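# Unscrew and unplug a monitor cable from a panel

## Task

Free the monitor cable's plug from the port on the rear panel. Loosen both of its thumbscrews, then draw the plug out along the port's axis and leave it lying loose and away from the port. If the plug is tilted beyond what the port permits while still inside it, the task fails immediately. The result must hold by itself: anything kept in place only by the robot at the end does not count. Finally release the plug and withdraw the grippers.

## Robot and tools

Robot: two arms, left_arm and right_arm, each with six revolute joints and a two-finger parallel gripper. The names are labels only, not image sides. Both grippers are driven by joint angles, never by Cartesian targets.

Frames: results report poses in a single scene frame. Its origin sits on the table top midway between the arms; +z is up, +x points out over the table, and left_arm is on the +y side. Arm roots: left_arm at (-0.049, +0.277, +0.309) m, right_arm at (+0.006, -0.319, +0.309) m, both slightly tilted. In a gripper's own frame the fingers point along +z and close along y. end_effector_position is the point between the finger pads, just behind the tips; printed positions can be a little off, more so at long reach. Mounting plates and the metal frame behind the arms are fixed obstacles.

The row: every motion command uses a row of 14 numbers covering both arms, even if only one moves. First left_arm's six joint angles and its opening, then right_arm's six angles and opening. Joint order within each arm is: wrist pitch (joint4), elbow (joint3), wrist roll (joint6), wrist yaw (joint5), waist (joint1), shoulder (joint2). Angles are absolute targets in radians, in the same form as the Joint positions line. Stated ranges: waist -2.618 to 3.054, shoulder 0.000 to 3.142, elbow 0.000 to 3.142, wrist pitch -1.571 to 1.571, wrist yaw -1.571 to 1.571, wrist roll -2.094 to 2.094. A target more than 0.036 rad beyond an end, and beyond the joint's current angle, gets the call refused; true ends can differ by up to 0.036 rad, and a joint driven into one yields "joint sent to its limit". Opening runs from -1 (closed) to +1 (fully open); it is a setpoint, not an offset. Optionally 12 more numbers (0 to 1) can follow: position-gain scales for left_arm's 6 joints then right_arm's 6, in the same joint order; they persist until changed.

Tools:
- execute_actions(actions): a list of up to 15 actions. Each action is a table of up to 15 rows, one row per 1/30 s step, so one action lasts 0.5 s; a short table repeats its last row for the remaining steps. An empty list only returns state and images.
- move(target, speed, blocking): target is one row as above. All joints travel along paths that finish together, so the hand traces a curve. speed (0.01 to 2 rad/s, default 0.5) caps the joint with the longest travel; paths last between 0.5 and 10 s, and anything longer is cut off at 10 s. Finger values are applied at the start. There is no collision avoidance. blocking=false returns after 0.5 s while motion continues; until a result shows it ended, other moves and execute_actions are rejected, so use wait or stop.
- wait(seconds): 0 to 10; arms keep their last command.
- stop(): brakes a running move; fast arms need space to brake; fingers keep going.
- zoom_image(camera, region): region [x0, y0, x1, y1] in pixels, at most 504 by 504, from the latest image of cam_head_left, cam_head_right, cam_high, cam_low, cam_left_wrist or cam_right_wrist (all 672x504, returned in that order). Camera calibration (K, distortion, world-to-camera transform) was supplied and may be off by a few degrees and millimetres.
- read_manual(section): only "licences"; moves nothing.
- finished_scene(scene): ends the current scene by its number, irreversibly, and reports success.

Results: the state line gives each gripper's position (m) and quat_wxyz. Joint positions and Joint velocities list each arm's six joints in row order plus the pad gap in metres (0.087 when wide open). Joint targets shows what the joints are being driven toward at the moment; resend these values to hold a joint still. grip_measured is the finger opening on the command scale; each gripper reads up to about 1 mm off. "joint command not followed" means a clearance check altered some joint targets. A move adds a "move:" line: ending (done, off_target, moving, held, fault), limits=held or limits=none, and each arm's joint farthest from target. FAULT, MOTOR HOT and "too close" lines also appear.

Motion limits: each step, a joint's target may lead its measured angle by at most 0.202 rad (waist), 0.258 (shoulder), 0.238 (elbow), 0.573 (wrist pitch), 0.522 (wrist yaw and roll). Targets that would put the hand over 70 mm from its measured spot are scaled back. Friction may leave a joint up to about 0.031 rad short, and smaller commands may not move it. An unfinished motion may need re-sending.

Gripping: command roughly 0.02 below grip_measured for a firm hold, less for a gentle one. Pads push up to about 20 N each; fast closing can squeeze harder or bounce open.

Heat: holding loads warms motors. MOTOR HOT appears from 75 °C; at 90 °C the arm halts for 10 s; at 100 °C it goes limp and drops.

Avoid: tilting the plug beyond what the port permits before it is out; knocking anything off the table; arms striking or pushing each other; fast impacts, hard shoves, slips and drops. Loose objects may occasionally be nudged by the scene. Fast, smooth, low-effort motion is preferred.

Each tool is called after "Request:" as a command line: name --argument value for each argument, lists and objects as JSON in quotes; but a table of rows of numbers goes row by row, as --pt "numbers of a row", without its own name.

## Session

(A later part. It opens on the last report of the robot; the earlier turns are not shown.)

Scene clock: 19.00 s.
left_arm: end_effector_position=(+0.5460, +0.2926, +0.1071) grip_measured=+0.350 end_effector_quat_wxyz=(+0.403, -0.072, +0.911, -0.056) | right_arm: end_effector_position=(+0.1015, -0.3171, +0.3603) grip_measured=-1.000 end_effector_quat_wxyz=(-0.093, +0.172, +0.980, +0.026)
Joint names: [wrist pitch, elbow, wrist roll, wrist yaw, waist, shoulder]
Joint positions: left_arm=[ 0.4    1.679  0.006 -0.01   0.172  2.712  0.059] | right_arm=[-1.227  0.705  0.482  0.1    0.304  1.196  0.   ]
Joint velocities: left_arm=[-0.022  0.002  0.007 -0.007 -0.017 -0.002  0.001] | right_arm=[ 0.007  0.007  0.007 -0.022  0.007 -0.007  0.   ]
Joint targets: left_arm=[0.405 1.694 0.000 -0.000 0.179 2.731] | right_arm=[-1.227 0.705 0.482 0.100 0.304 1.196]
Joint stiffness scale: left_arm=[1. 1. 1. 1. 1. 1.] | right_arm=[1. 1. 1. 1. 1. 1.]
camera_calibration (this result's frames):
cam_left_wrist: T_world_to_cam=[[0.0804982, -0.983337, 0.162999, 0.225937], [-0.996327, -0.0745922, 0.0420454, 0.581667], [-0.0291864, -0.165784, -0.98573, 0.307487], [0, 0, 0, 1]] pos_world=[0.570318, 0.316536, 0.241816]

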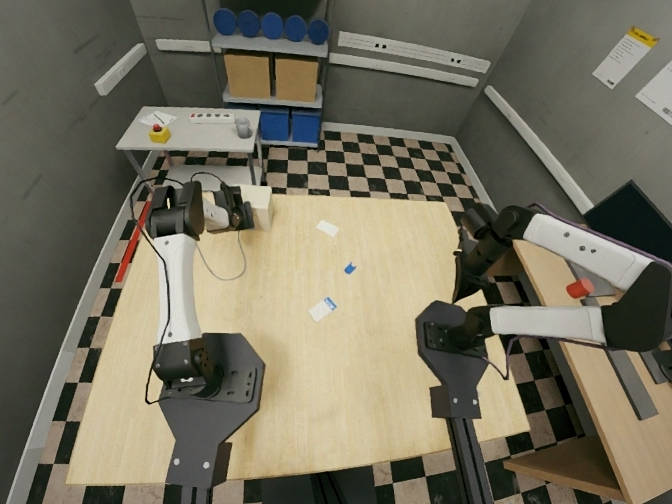

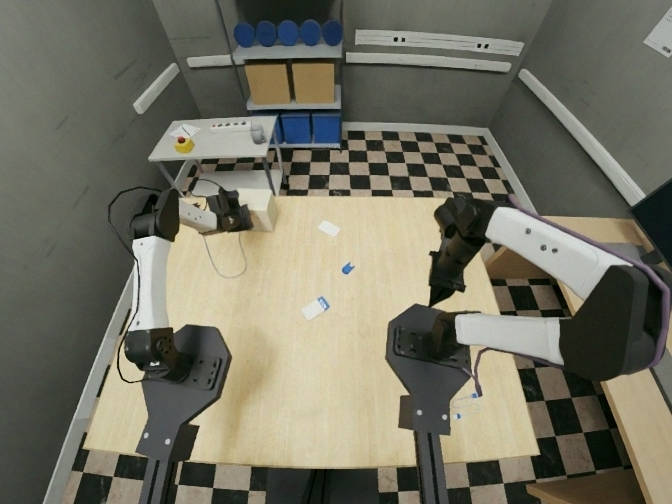

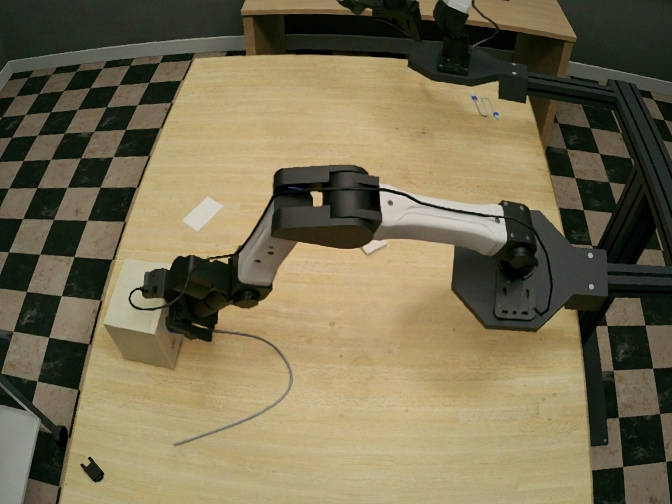

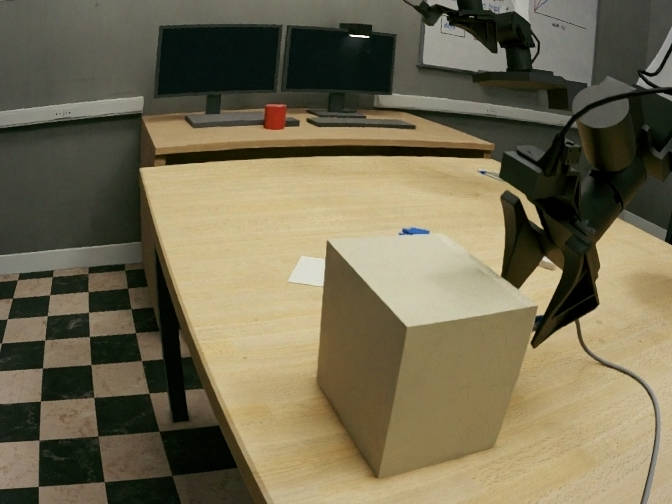

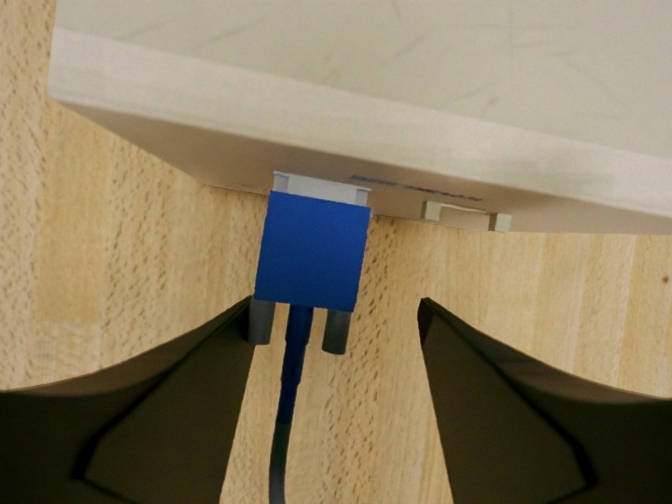

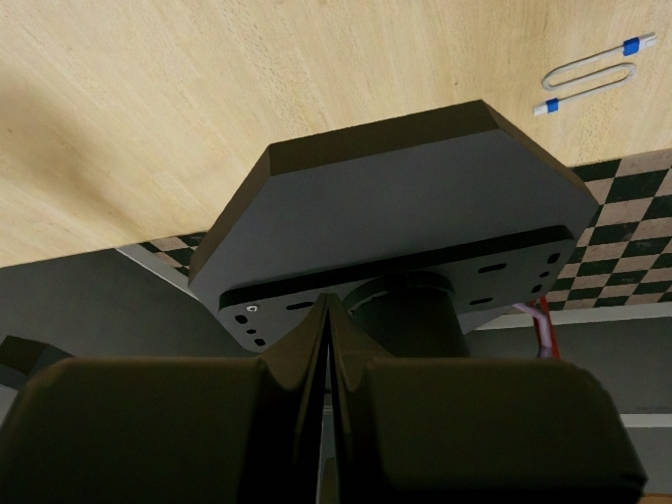

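Request:
move --target '[0.405,1.694,0.0,0.04,0.145,2.731,0.35,-1.227,0.705,0.482,0.1,0.304,1.196,-1]' --speed 0.05

Request:
execute_actions --actions '[[[0.409,1.704,0,0.04,0.145,2.747,0.35,-1.227,0.705,0.482,0.1,0.304,1.196,-1]],[[0.413,1.714,0,0.04,0.145,2.763,0.35,-1.227,0.705,0.482,0.1,0.304,1.196,-1]],[[0.417,1.724,0,0.04,0.145,2.779,0.35,-1.227,0.705,0.482,0.1,0.304,1.196,-1]],[[0.421,1.734,0,0.04,0.145,2.795,0.35,-1.227,0.705,0.482,0.1,0.304,1.196,-1]]]'

Request:
zoom_image --camera "cam_left_wrist" --region '[200, 240, 400, 400]'

Scene clock: 20.73 s.
left_arm: end_effector_position=(+0.5461, +0.2916, +0.1073) grip_measured=+0.350 end_effector_quat_wxyz=(+0.403, -0.071, +0.910, -0.058) | right_arm: end_effector_position=(+0.1015, -0.3171, +0.3603) grip_measured=-1.000 end_effector_quat_wxyz=(-0.093, +0.172, +0.980, +0.026)
Joint names: [wrist pitch, elbow, wrist roll, wrist yaw, waist, shoulder]
Joint positions: left_arm=[ 0.4    1.679  0.006 -0.006  0.172  2.712  0.059] | right_arm=[-1.227  0.705  0.482  0.1    0.304  1.196  0.   ]
Joint velocities: left_arm=[-0.081 -0.002 -0.066  0.066 -0.007 -0.002 -0.   ] | right_arm=[ 0.022  0.002 -0.037 -0.022  0.012  0.007  0.   ]
Joint targets: left_arm=[0.405 1.694 -0.000 0.040 0.145 2.731] | right_arm=[-1.227 0.705 0.482 0.100 0.304 1.196]
Joint stiffness scale: left_arm=[1. 1. 1. 1. 1. 1.] | right_arm=[1. 1. 1. 1. 1. 1.]
move: off_target (left_arm); limits=none; left_arm: farthest joint: the wrist yaw, 0.046 radians from its target (0.050 radians at the start); right_arm: farthest joint: the waist, 0.000 radians from its target (0.000 radians at the start)
camera_calibration (this result's frames):
cam_left_wrist: T_world_to_cam=[[0.0770018, -0.983142, 0.16584, 0.226514], [-0.996611, -0.071069, 0.0414246, 0.580867], [-0.0289402, -0.168467, -0.985282, 0.308091], [0, 0, 0, 1]] pos_world=[0.570373, 0.31588, 0.241929]

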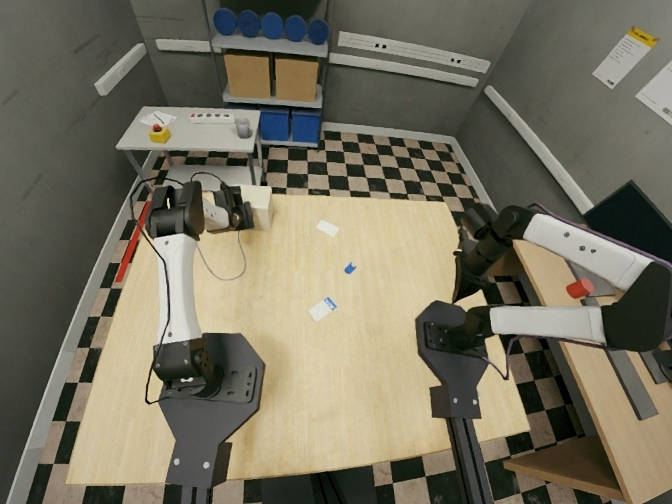

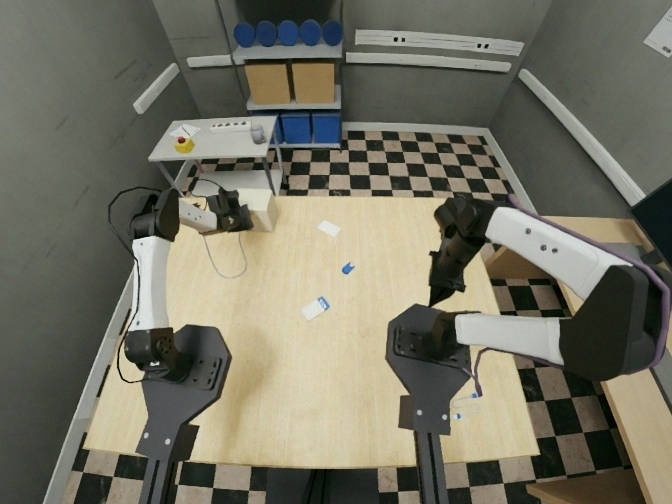

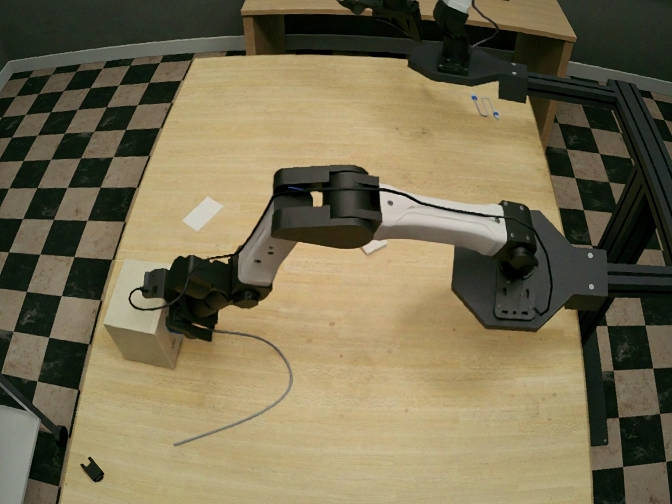

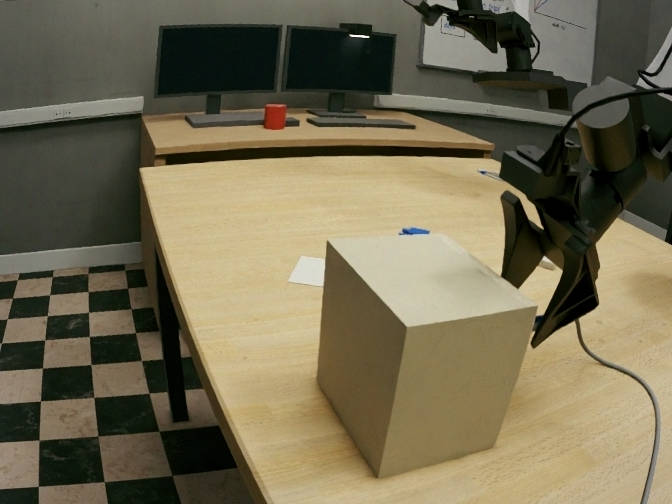

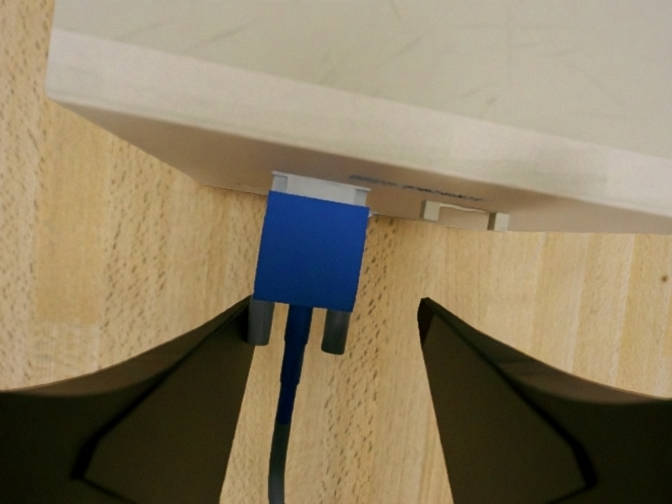

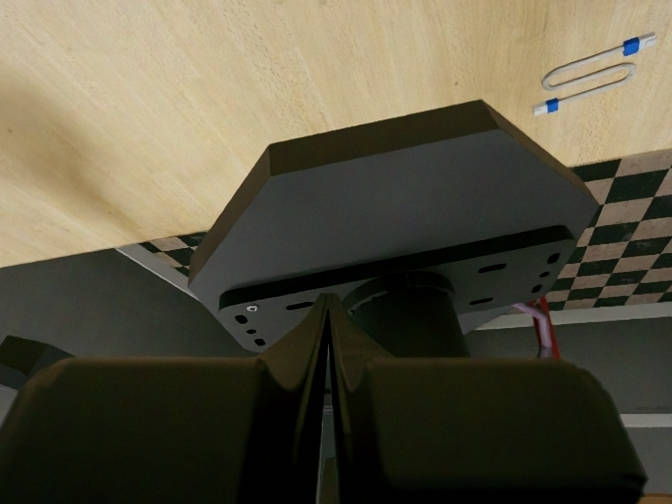

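Scene clock: 22.73 s.
left_arm: end_effector_position=(+0.5506, +0.2890, +0.0930) grip_measured=+0.350 end_effector_quat_wxyz=(+0.410, -0.070, +0.907, -0.058) | right_arm: end_effector_position=(+0.1015, -0.3171, +0.3603) grip_measured=-1.000 end_effector_quat_wxyz=(-0.093, +0.172, +0.980, +0.026)
Joint names: [wrist pitch, elbow, wrist roll, wrist yaw, waist, shoulder]
Joint positions: left_arm=[ 0.43   1.722  0.006 -0.006  0.171  2.77   0.059] | right_arm=[-1.227  0.705  0.482  0.1    0.304  1.196  0.   ]
Joint velocities: left_arm=[-0.022  0.002 -0.037  0.007 -0.007  0.017 -0.002] | right_arm=[-0.051 -0.007 -0.007 -0.007 -0.002  0.002  0.   ]
Joint targets: left_arm=[0.421 1.734 -0.000 0.040 0.145 2.795] | right_arm=[-1.227 0.705 0.482 0.100 0.304 1.196]
Joint stiffness scale: left_arm=[1. 1. 1. 1. 1. 1.] | right_arm=[1. 1. 1. 1. 1. 1.]
camera_calibration (this result's frames):
cam_left_wrist: T_world_to_cam=[[0.0757947, -0.983235, 0.165841, 0.22661], [-0.997018, -0.0723146, 0.0269321, 0.587683], [-0.0144878, -0.167388, -0.985785, 0.285472], [0, 0, 0, 1]] pos_world=[0.57289, 0.313094, 0.228005]

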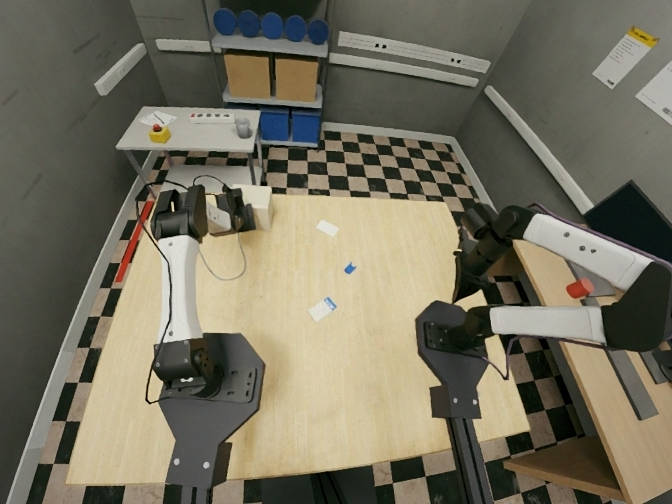

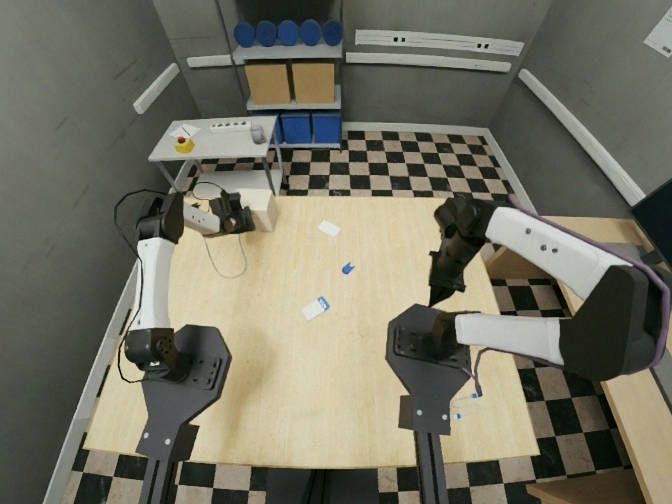

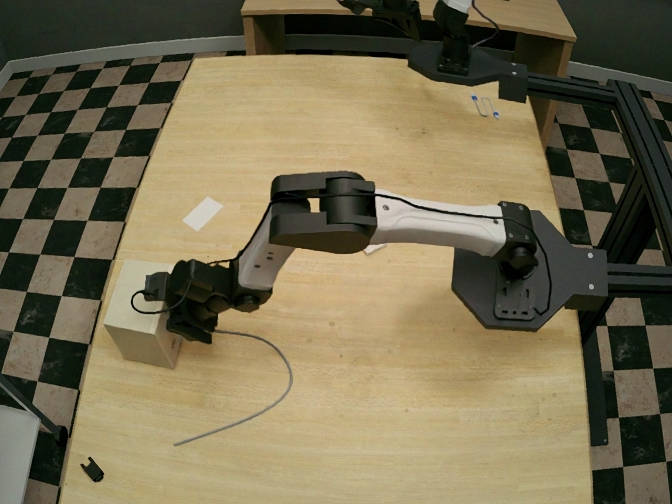

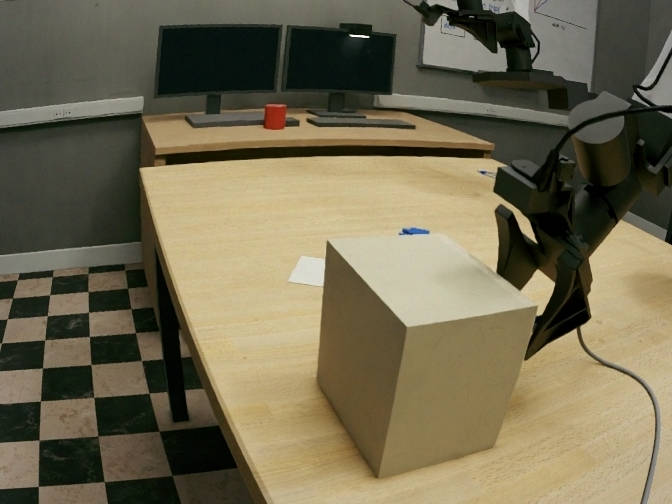

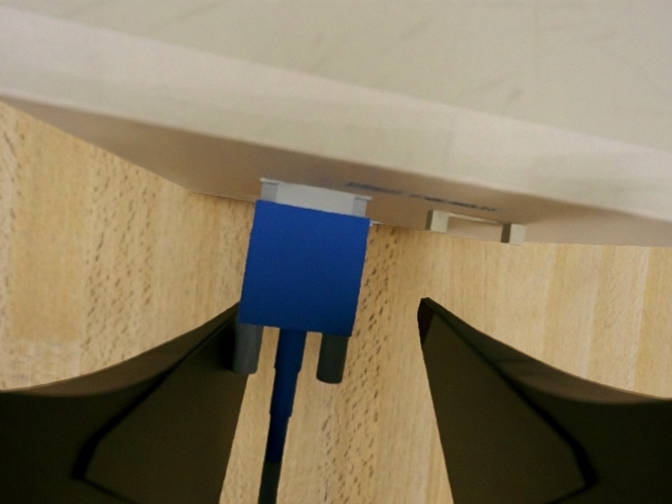

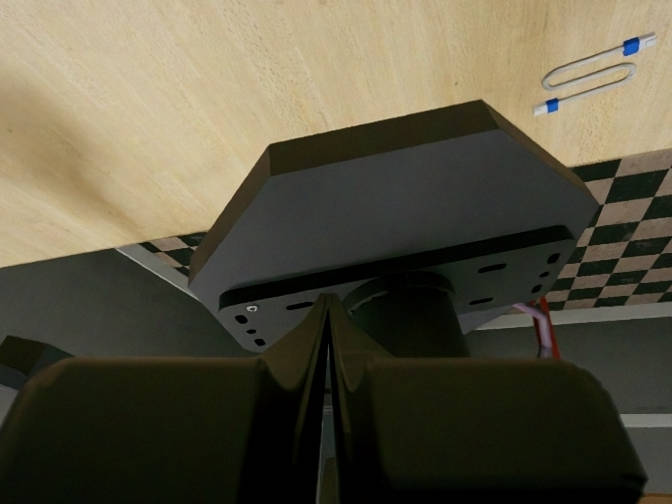

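Region (200, 240, 400, 400) of cam_left_wrist's 672x504 image, scaled by 2.520, with more detail than that image has; it fills the top 403 rows of this view, and the rest is white.

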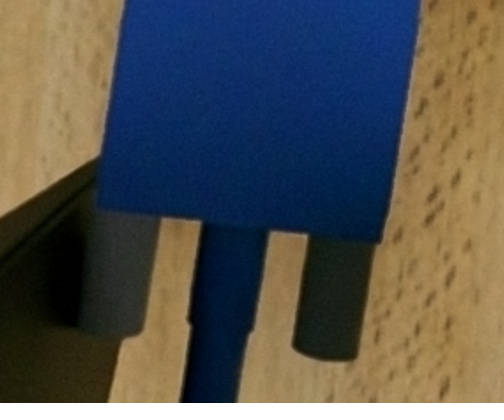

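Request:
move --target '[0.37,1.63,0.0,-0.006,0.172,2.668,0.45,-1.227,0.705,0.482,0.1,0.304,1.196,-1]' --speed 0.15

Request:
zoom_image --camera "cam_left_wrist" --region '[200, 220, 400, 380]'

Scene clock: 24.93 s.
left_arm: end_effector_position=(+0.5437, +0.2928, +0.1170) grip_measured=+0.450 end_effector_quat_wxyz=(+0.402, -0.070, +0.911, -0.059) | right_arm: end_effector_position=(+0.1015, -0.3171, +0.3603) grip_measured=-1.000 end_effector_quat_wxyz=(-0.093, +0.172, +0.980, +0.026)
Joint names: [wrist pitch, elbow, wrist roll, wrist yaw, waist, shoulder]
Joint positions: left_arm=[ 0.39   1.651  0.006 -0.006  0.171  2.676  0.063] | right_arm=[-1.227  0.705  0.482  0.1    0.304  1.196  0.   ]
Joint velocities: left_arm=[-0.007 -0.007 -0.022 -0.022 -0.007  0.012 -0.001] | right_arm=[ 0.007 -0.002  0.051  0.007 -0.027 -0.002  0.   ]
Joint targets: left_arm=[0.370 1.630 -0.000 -0.006 0.172 2.668] | right_arm=[-1.227 0.705 0.482 0.100 0.304 1.196]
Joint stiffness scale: left_arm=[1. 1. 1. 1. 1. 1.] | right_arm=[1. 1. 1. 1. 1. 1.]
move: off_target (left_arm); limits=none; left_arm: farthest joint: the elbow, 0.021 radians from its target (0.092 radians at the start); right_arm: farthest joint: the waist, 0.000 radians from its target (0.000 radians at the start)
camera_calibration (this result's frames):
cam_left_wrist: T_world_to_cam=[[0.0763223, -0.983143, 0.166147, 0.226597], [-0.996571, -0.0698762, 0.0443117, 0.57748], [-0.031955, -0.168959, -0.985105, 0.319501], [0, 0, 0, 1]] pos_world=[0.568415, 0.317112, 0.251504]

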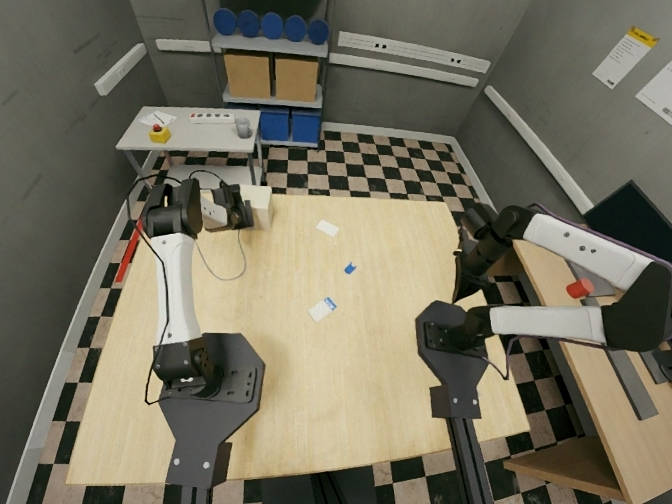

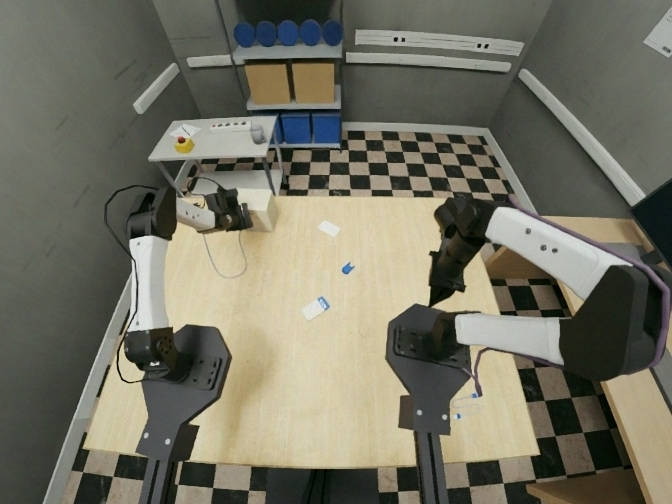

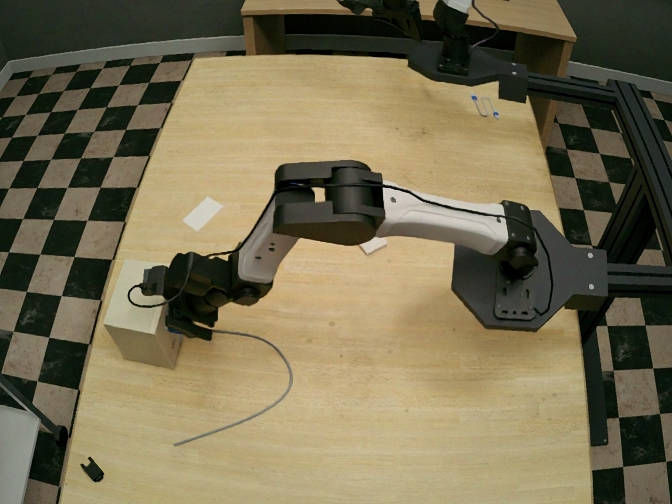

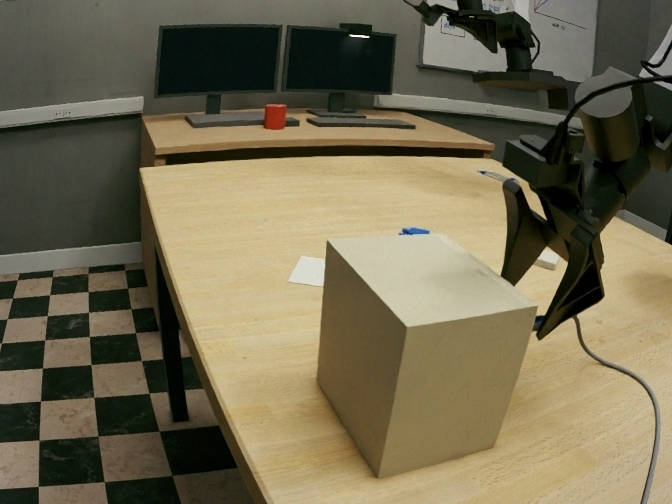

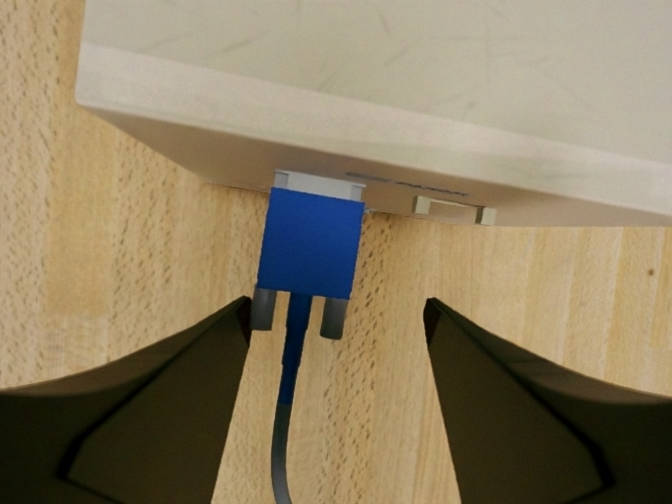

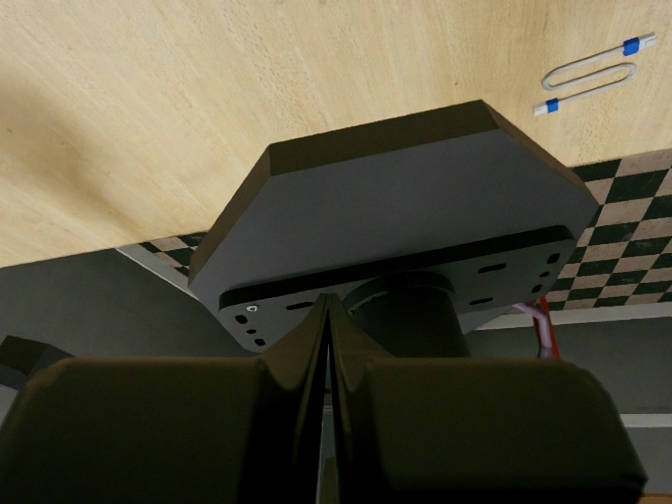

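Region (200, 220, 400, 380) of cam_left_wrist's 672x504 image, scaled by 2.520, with more detail than that image has; it fills the top 403 rows of this view, and the rest is white.

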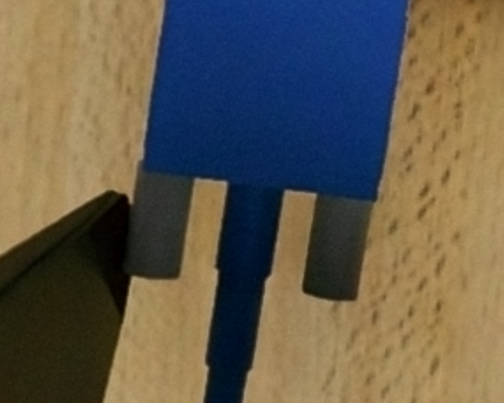

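Request:
execute_actions --actions '[[[0.385,1.663,0,-0.006,0.172,2.712,0.42,-1.227,0.705,0.482,0.1,0.304,1.196,-1]],[[0.385,1.663,0,0.02,0.155,2.712,0.37,-1.227,0.705,0.482,0.1,0.304,1.196,-1]],[[0.385,1.663,0,0.06,0.135,2.712,0.37,-1.227,0.705,0.482,0.1,0.304,1.196,-1]],[[0.389,1.673,0,0.06,0.135,2.728,0.37,-1.227,0.705,0.482,0.1,0.304,1.196,-1]],[[0.393,1.683,0,0.06,0.135,2.744,0.37,-1.227,0.705,0.482,0.1,0.304,1.196,-1]],[[0.397,1.693,0,0.06,0.135,2.760,0.37,-1.227,0.705,0.482,0.1,0.304,1.196,-1]],[[0.401,1.703,0,0.06,0.135,2.776,0.37,-1.227,0.705,0.482,0.1,0.304,1.196,-1]],[[0.405,1.713,0,0.06,0.135,2.792,0.37,-1.227,0.705,0.482,0.1,0.304,1.196,-1]],[[0.409,1.723,0,0.06,0.135,2.808,0.37,-1.227,0.705,0.482,0.1,0.304,1.196,-1]],[[0.413,1.733,0,0.06,0.135,2.824,0.37,-1.227,0.705,0.482,0.1,0.304,1.196,-1]],[[0.417,1.743,0,0.06,0.135,2.840,0.37,-1.227,0.705,0.482,0.1,0.304,1.196,-1]]]'

Request:
zoom_image --camera "cam_left_wrist" --region '[170, 240, 410, 430]'

Scene clock: 31.57 s.
left_arm: end_effector_position=(+0.5438, +0.2844, +0.0756) grip_measured=+0.370 end_effector_quat_wxyz=(+0.401, -0.068, +0.912, -0.059) | right_arm: end_effector_position=(+0.1015, -0.3171, +0.3603) grip_measured=-1.000 end_effector_quat_wxyz=(-0.093, +0.172, +0.980, +0.026)
Joint names: [wrist pitch, elbow, wrist roll, wrist yaw, waist, shoulder]
Joint positions: left_arm=[ 0.438  1.734  0.008 -0.005  0.169  2.811  0.06 ] | right_arm=[-1.227  0.705  0.482  0.1    0.304  1.196  0.   ]
Joint velocities: left_arm=[-0.051 -0.012  0.007  0.022 -0.022 -0.002 -0.   ] | right_arm=[-0.007 -0.007 -0.022  0.022 -0.007 -0.012  0.   ]
Joint targets: left_arm=[0.417 1.743 -0.000 0.060 0.135 2.840] | right_arm=[-1.227 0.705 0.482 0.100 0.304 1.196]
Joint stiffness scale: left_arm=[1. 1. 1. 1. 1. 1.] | right_arm=[1. 1. 1. 1. 1. 1.]
camera_calibration (this result's frames):
cam_left_wrist: T_world_to_cam=[[0.0723211, -0.983602, 0.165217, 0.227522], [-0.996791, -0.065581, 0.0458999, 0.577556], [-0.0343122, -0.168006, -0.985189, 0.278326], [0, 0, 0, 1]] pos_world=[0.568798, 0.308429, 0.210104]

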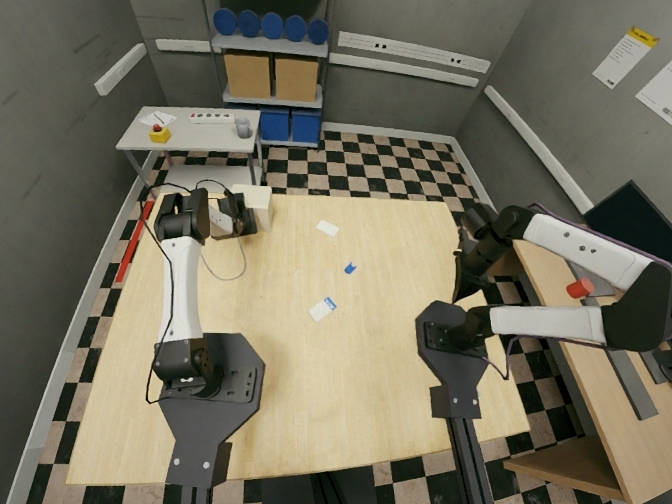

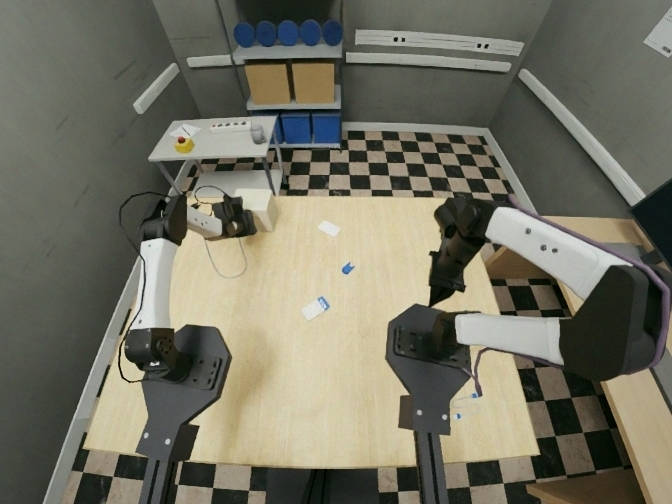

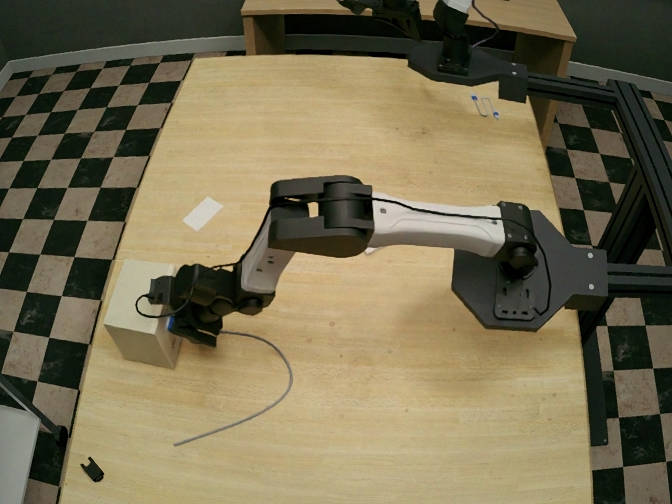

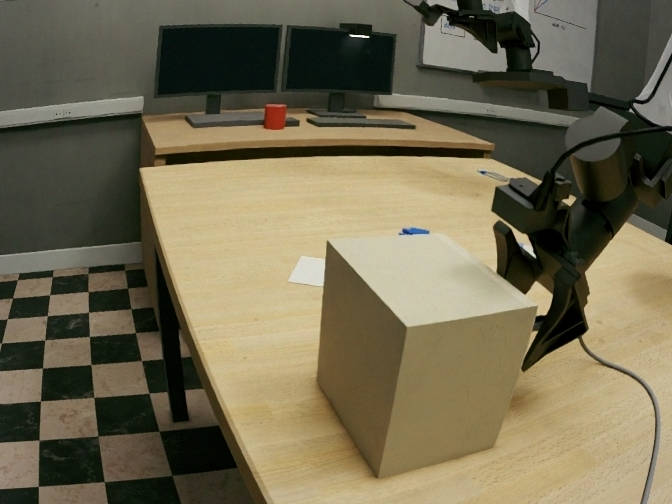

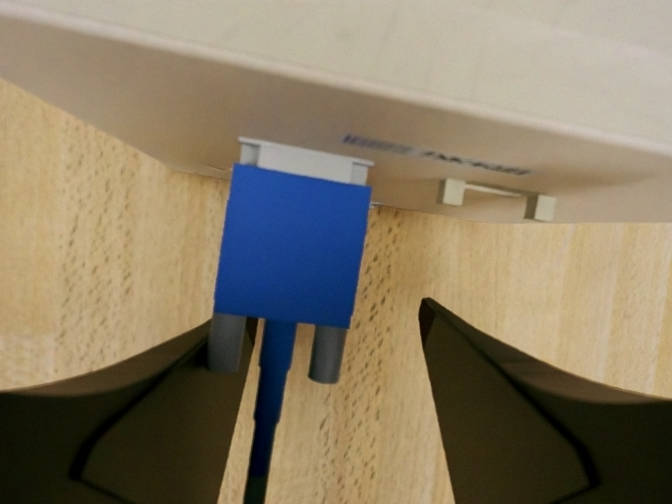

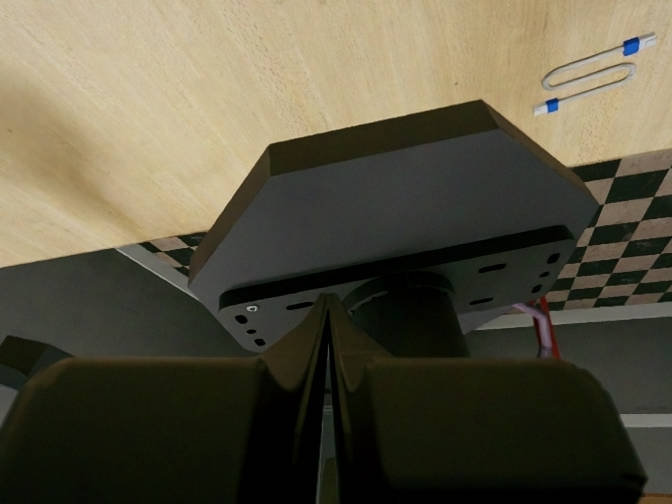

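Region (170, 240, 410, 430) of cam_left_wrist's 672x504 image, scaled by 2.100, with more detail than that image has; it fills the top 399 rows of this view, and the rest is white.

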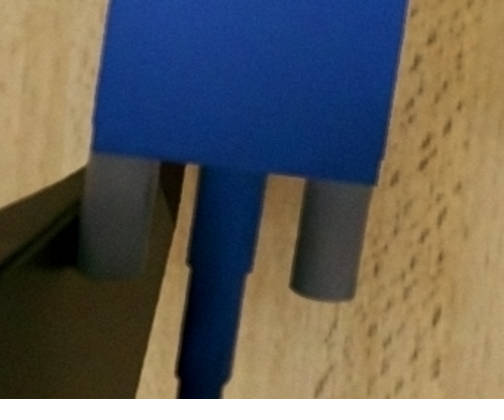

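Request:
move --target '[0.37,1.632,0.29,-0.13,0.135,2.682,0.9,-1.227,0.705,0.482,0.1,0.304,1.196,-1]' --speed 0.2

Scene clock: 36.63 s.
left_arm: end_effector_position=(+0.5389, +0.3054, +0.1102) grip_measured=+0.900 end_effector_quat_wxyz=(+0.392, +0.048, +0.918, +0.040) | right_arm: end_effector_position=(+0.1015, -0.3171, +0.3603) grip_measured=-1.000 end_effector_quat_wxyz=(-0.093, +0.172, +0.980, +0.026)
Joint names: [wrist pitch, elbow, wrist roll, wrist yaw, waist, shoulder]
Joint positions: left_arm=[ 0.389  1.653  0.284 -0.118  0.143  2.69   0.083] | right_arm=[-1.227  0.705  0.482  0.1    0.304  1.196  0.   ]
Joint velocities: left_arm=[-0.037 -0.012  0.037 -0.007 -0.002 -0.017  0.   ] | right_arm=[-0.022  0.002  0.037 -0.007  0.002 -0.012  0.   ]
Joint targets: left_arm=[0.370 1.632 0.290 -0.130 0.135 2.682] | right_arm=[-1.227 0.705 0.482 0.100 0.304 1.196]
Joint stiffness scale: left_arm=[1. 1. 1. 1. 1. 1.] | right_arm=[1. 1. 1. 1. 1. 1.]
move: off_target (left_arm); limits=none; left_arm: farthest joint: the elbow, 0.021 radians from its target (0.102 radians at the start); right_arm: farthest joint: the waist, 0.000 radians from its target (0.000 radians at the start)
camera_calibration (this result's frames):
cam_left_wrist: T_world_to_cam=[[-0.0608385, -0.992314, -0.10776, 0.347299], [-0.996331, 0.0538632, 0.0665014, 0.533533], [-0.0601859, 0.11141, -0.99195, 0.245177], [0, 0, 0, 1]] pos_world=[0.567461, 0.288577, 0.245148]

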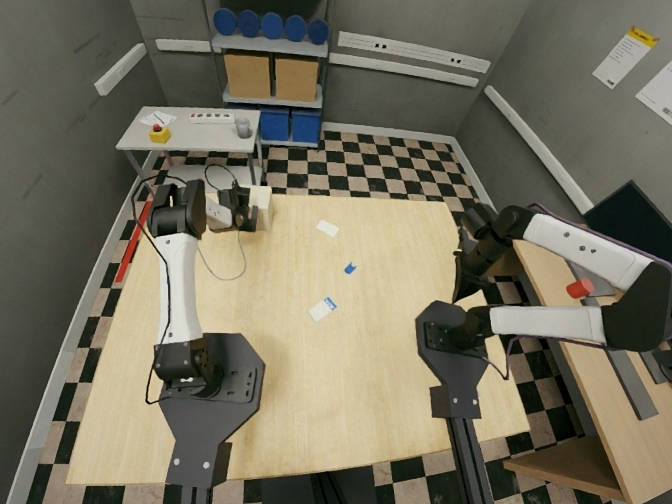

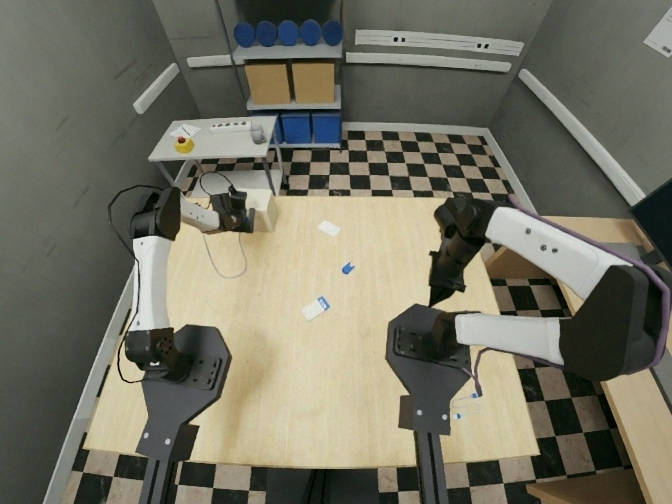

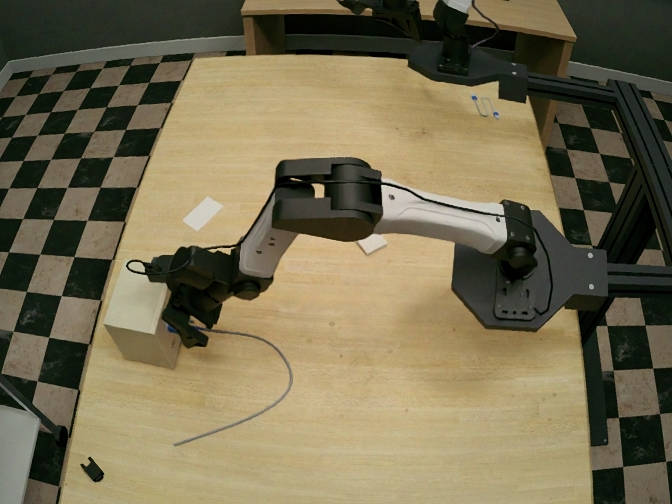

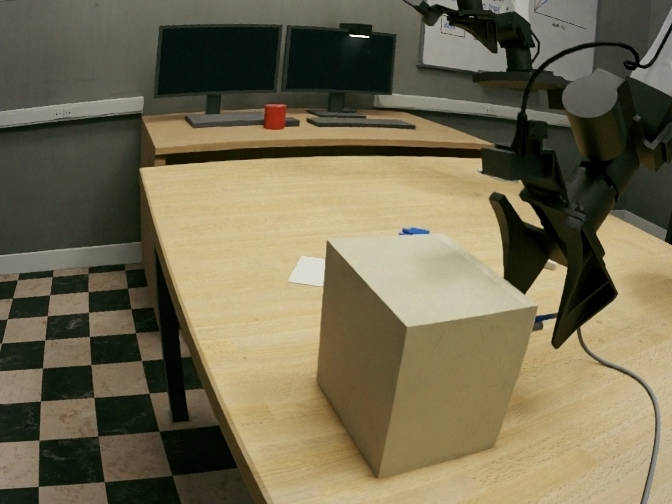

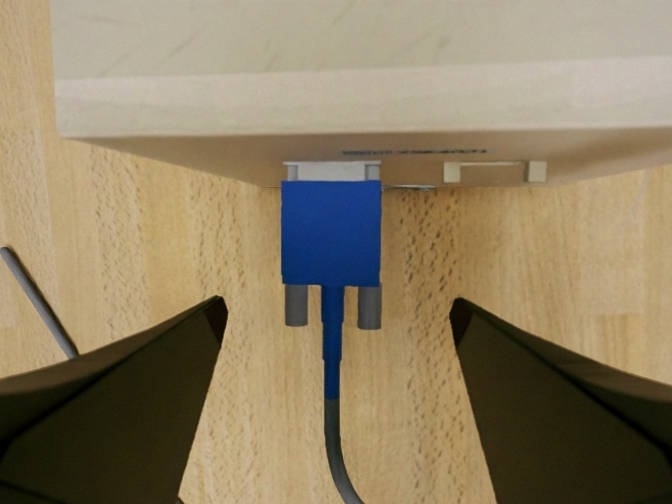

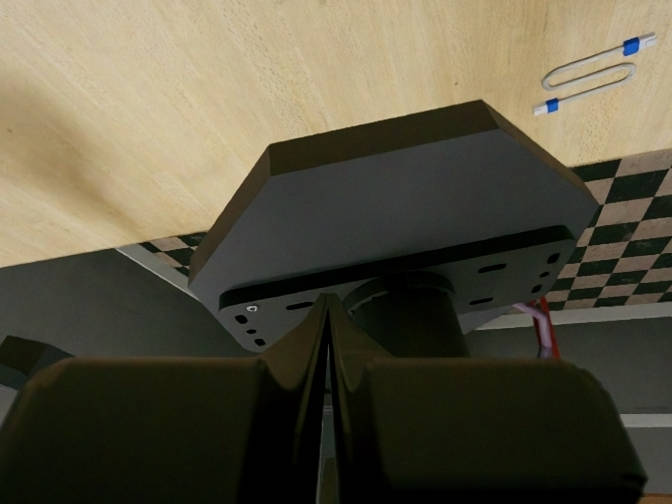

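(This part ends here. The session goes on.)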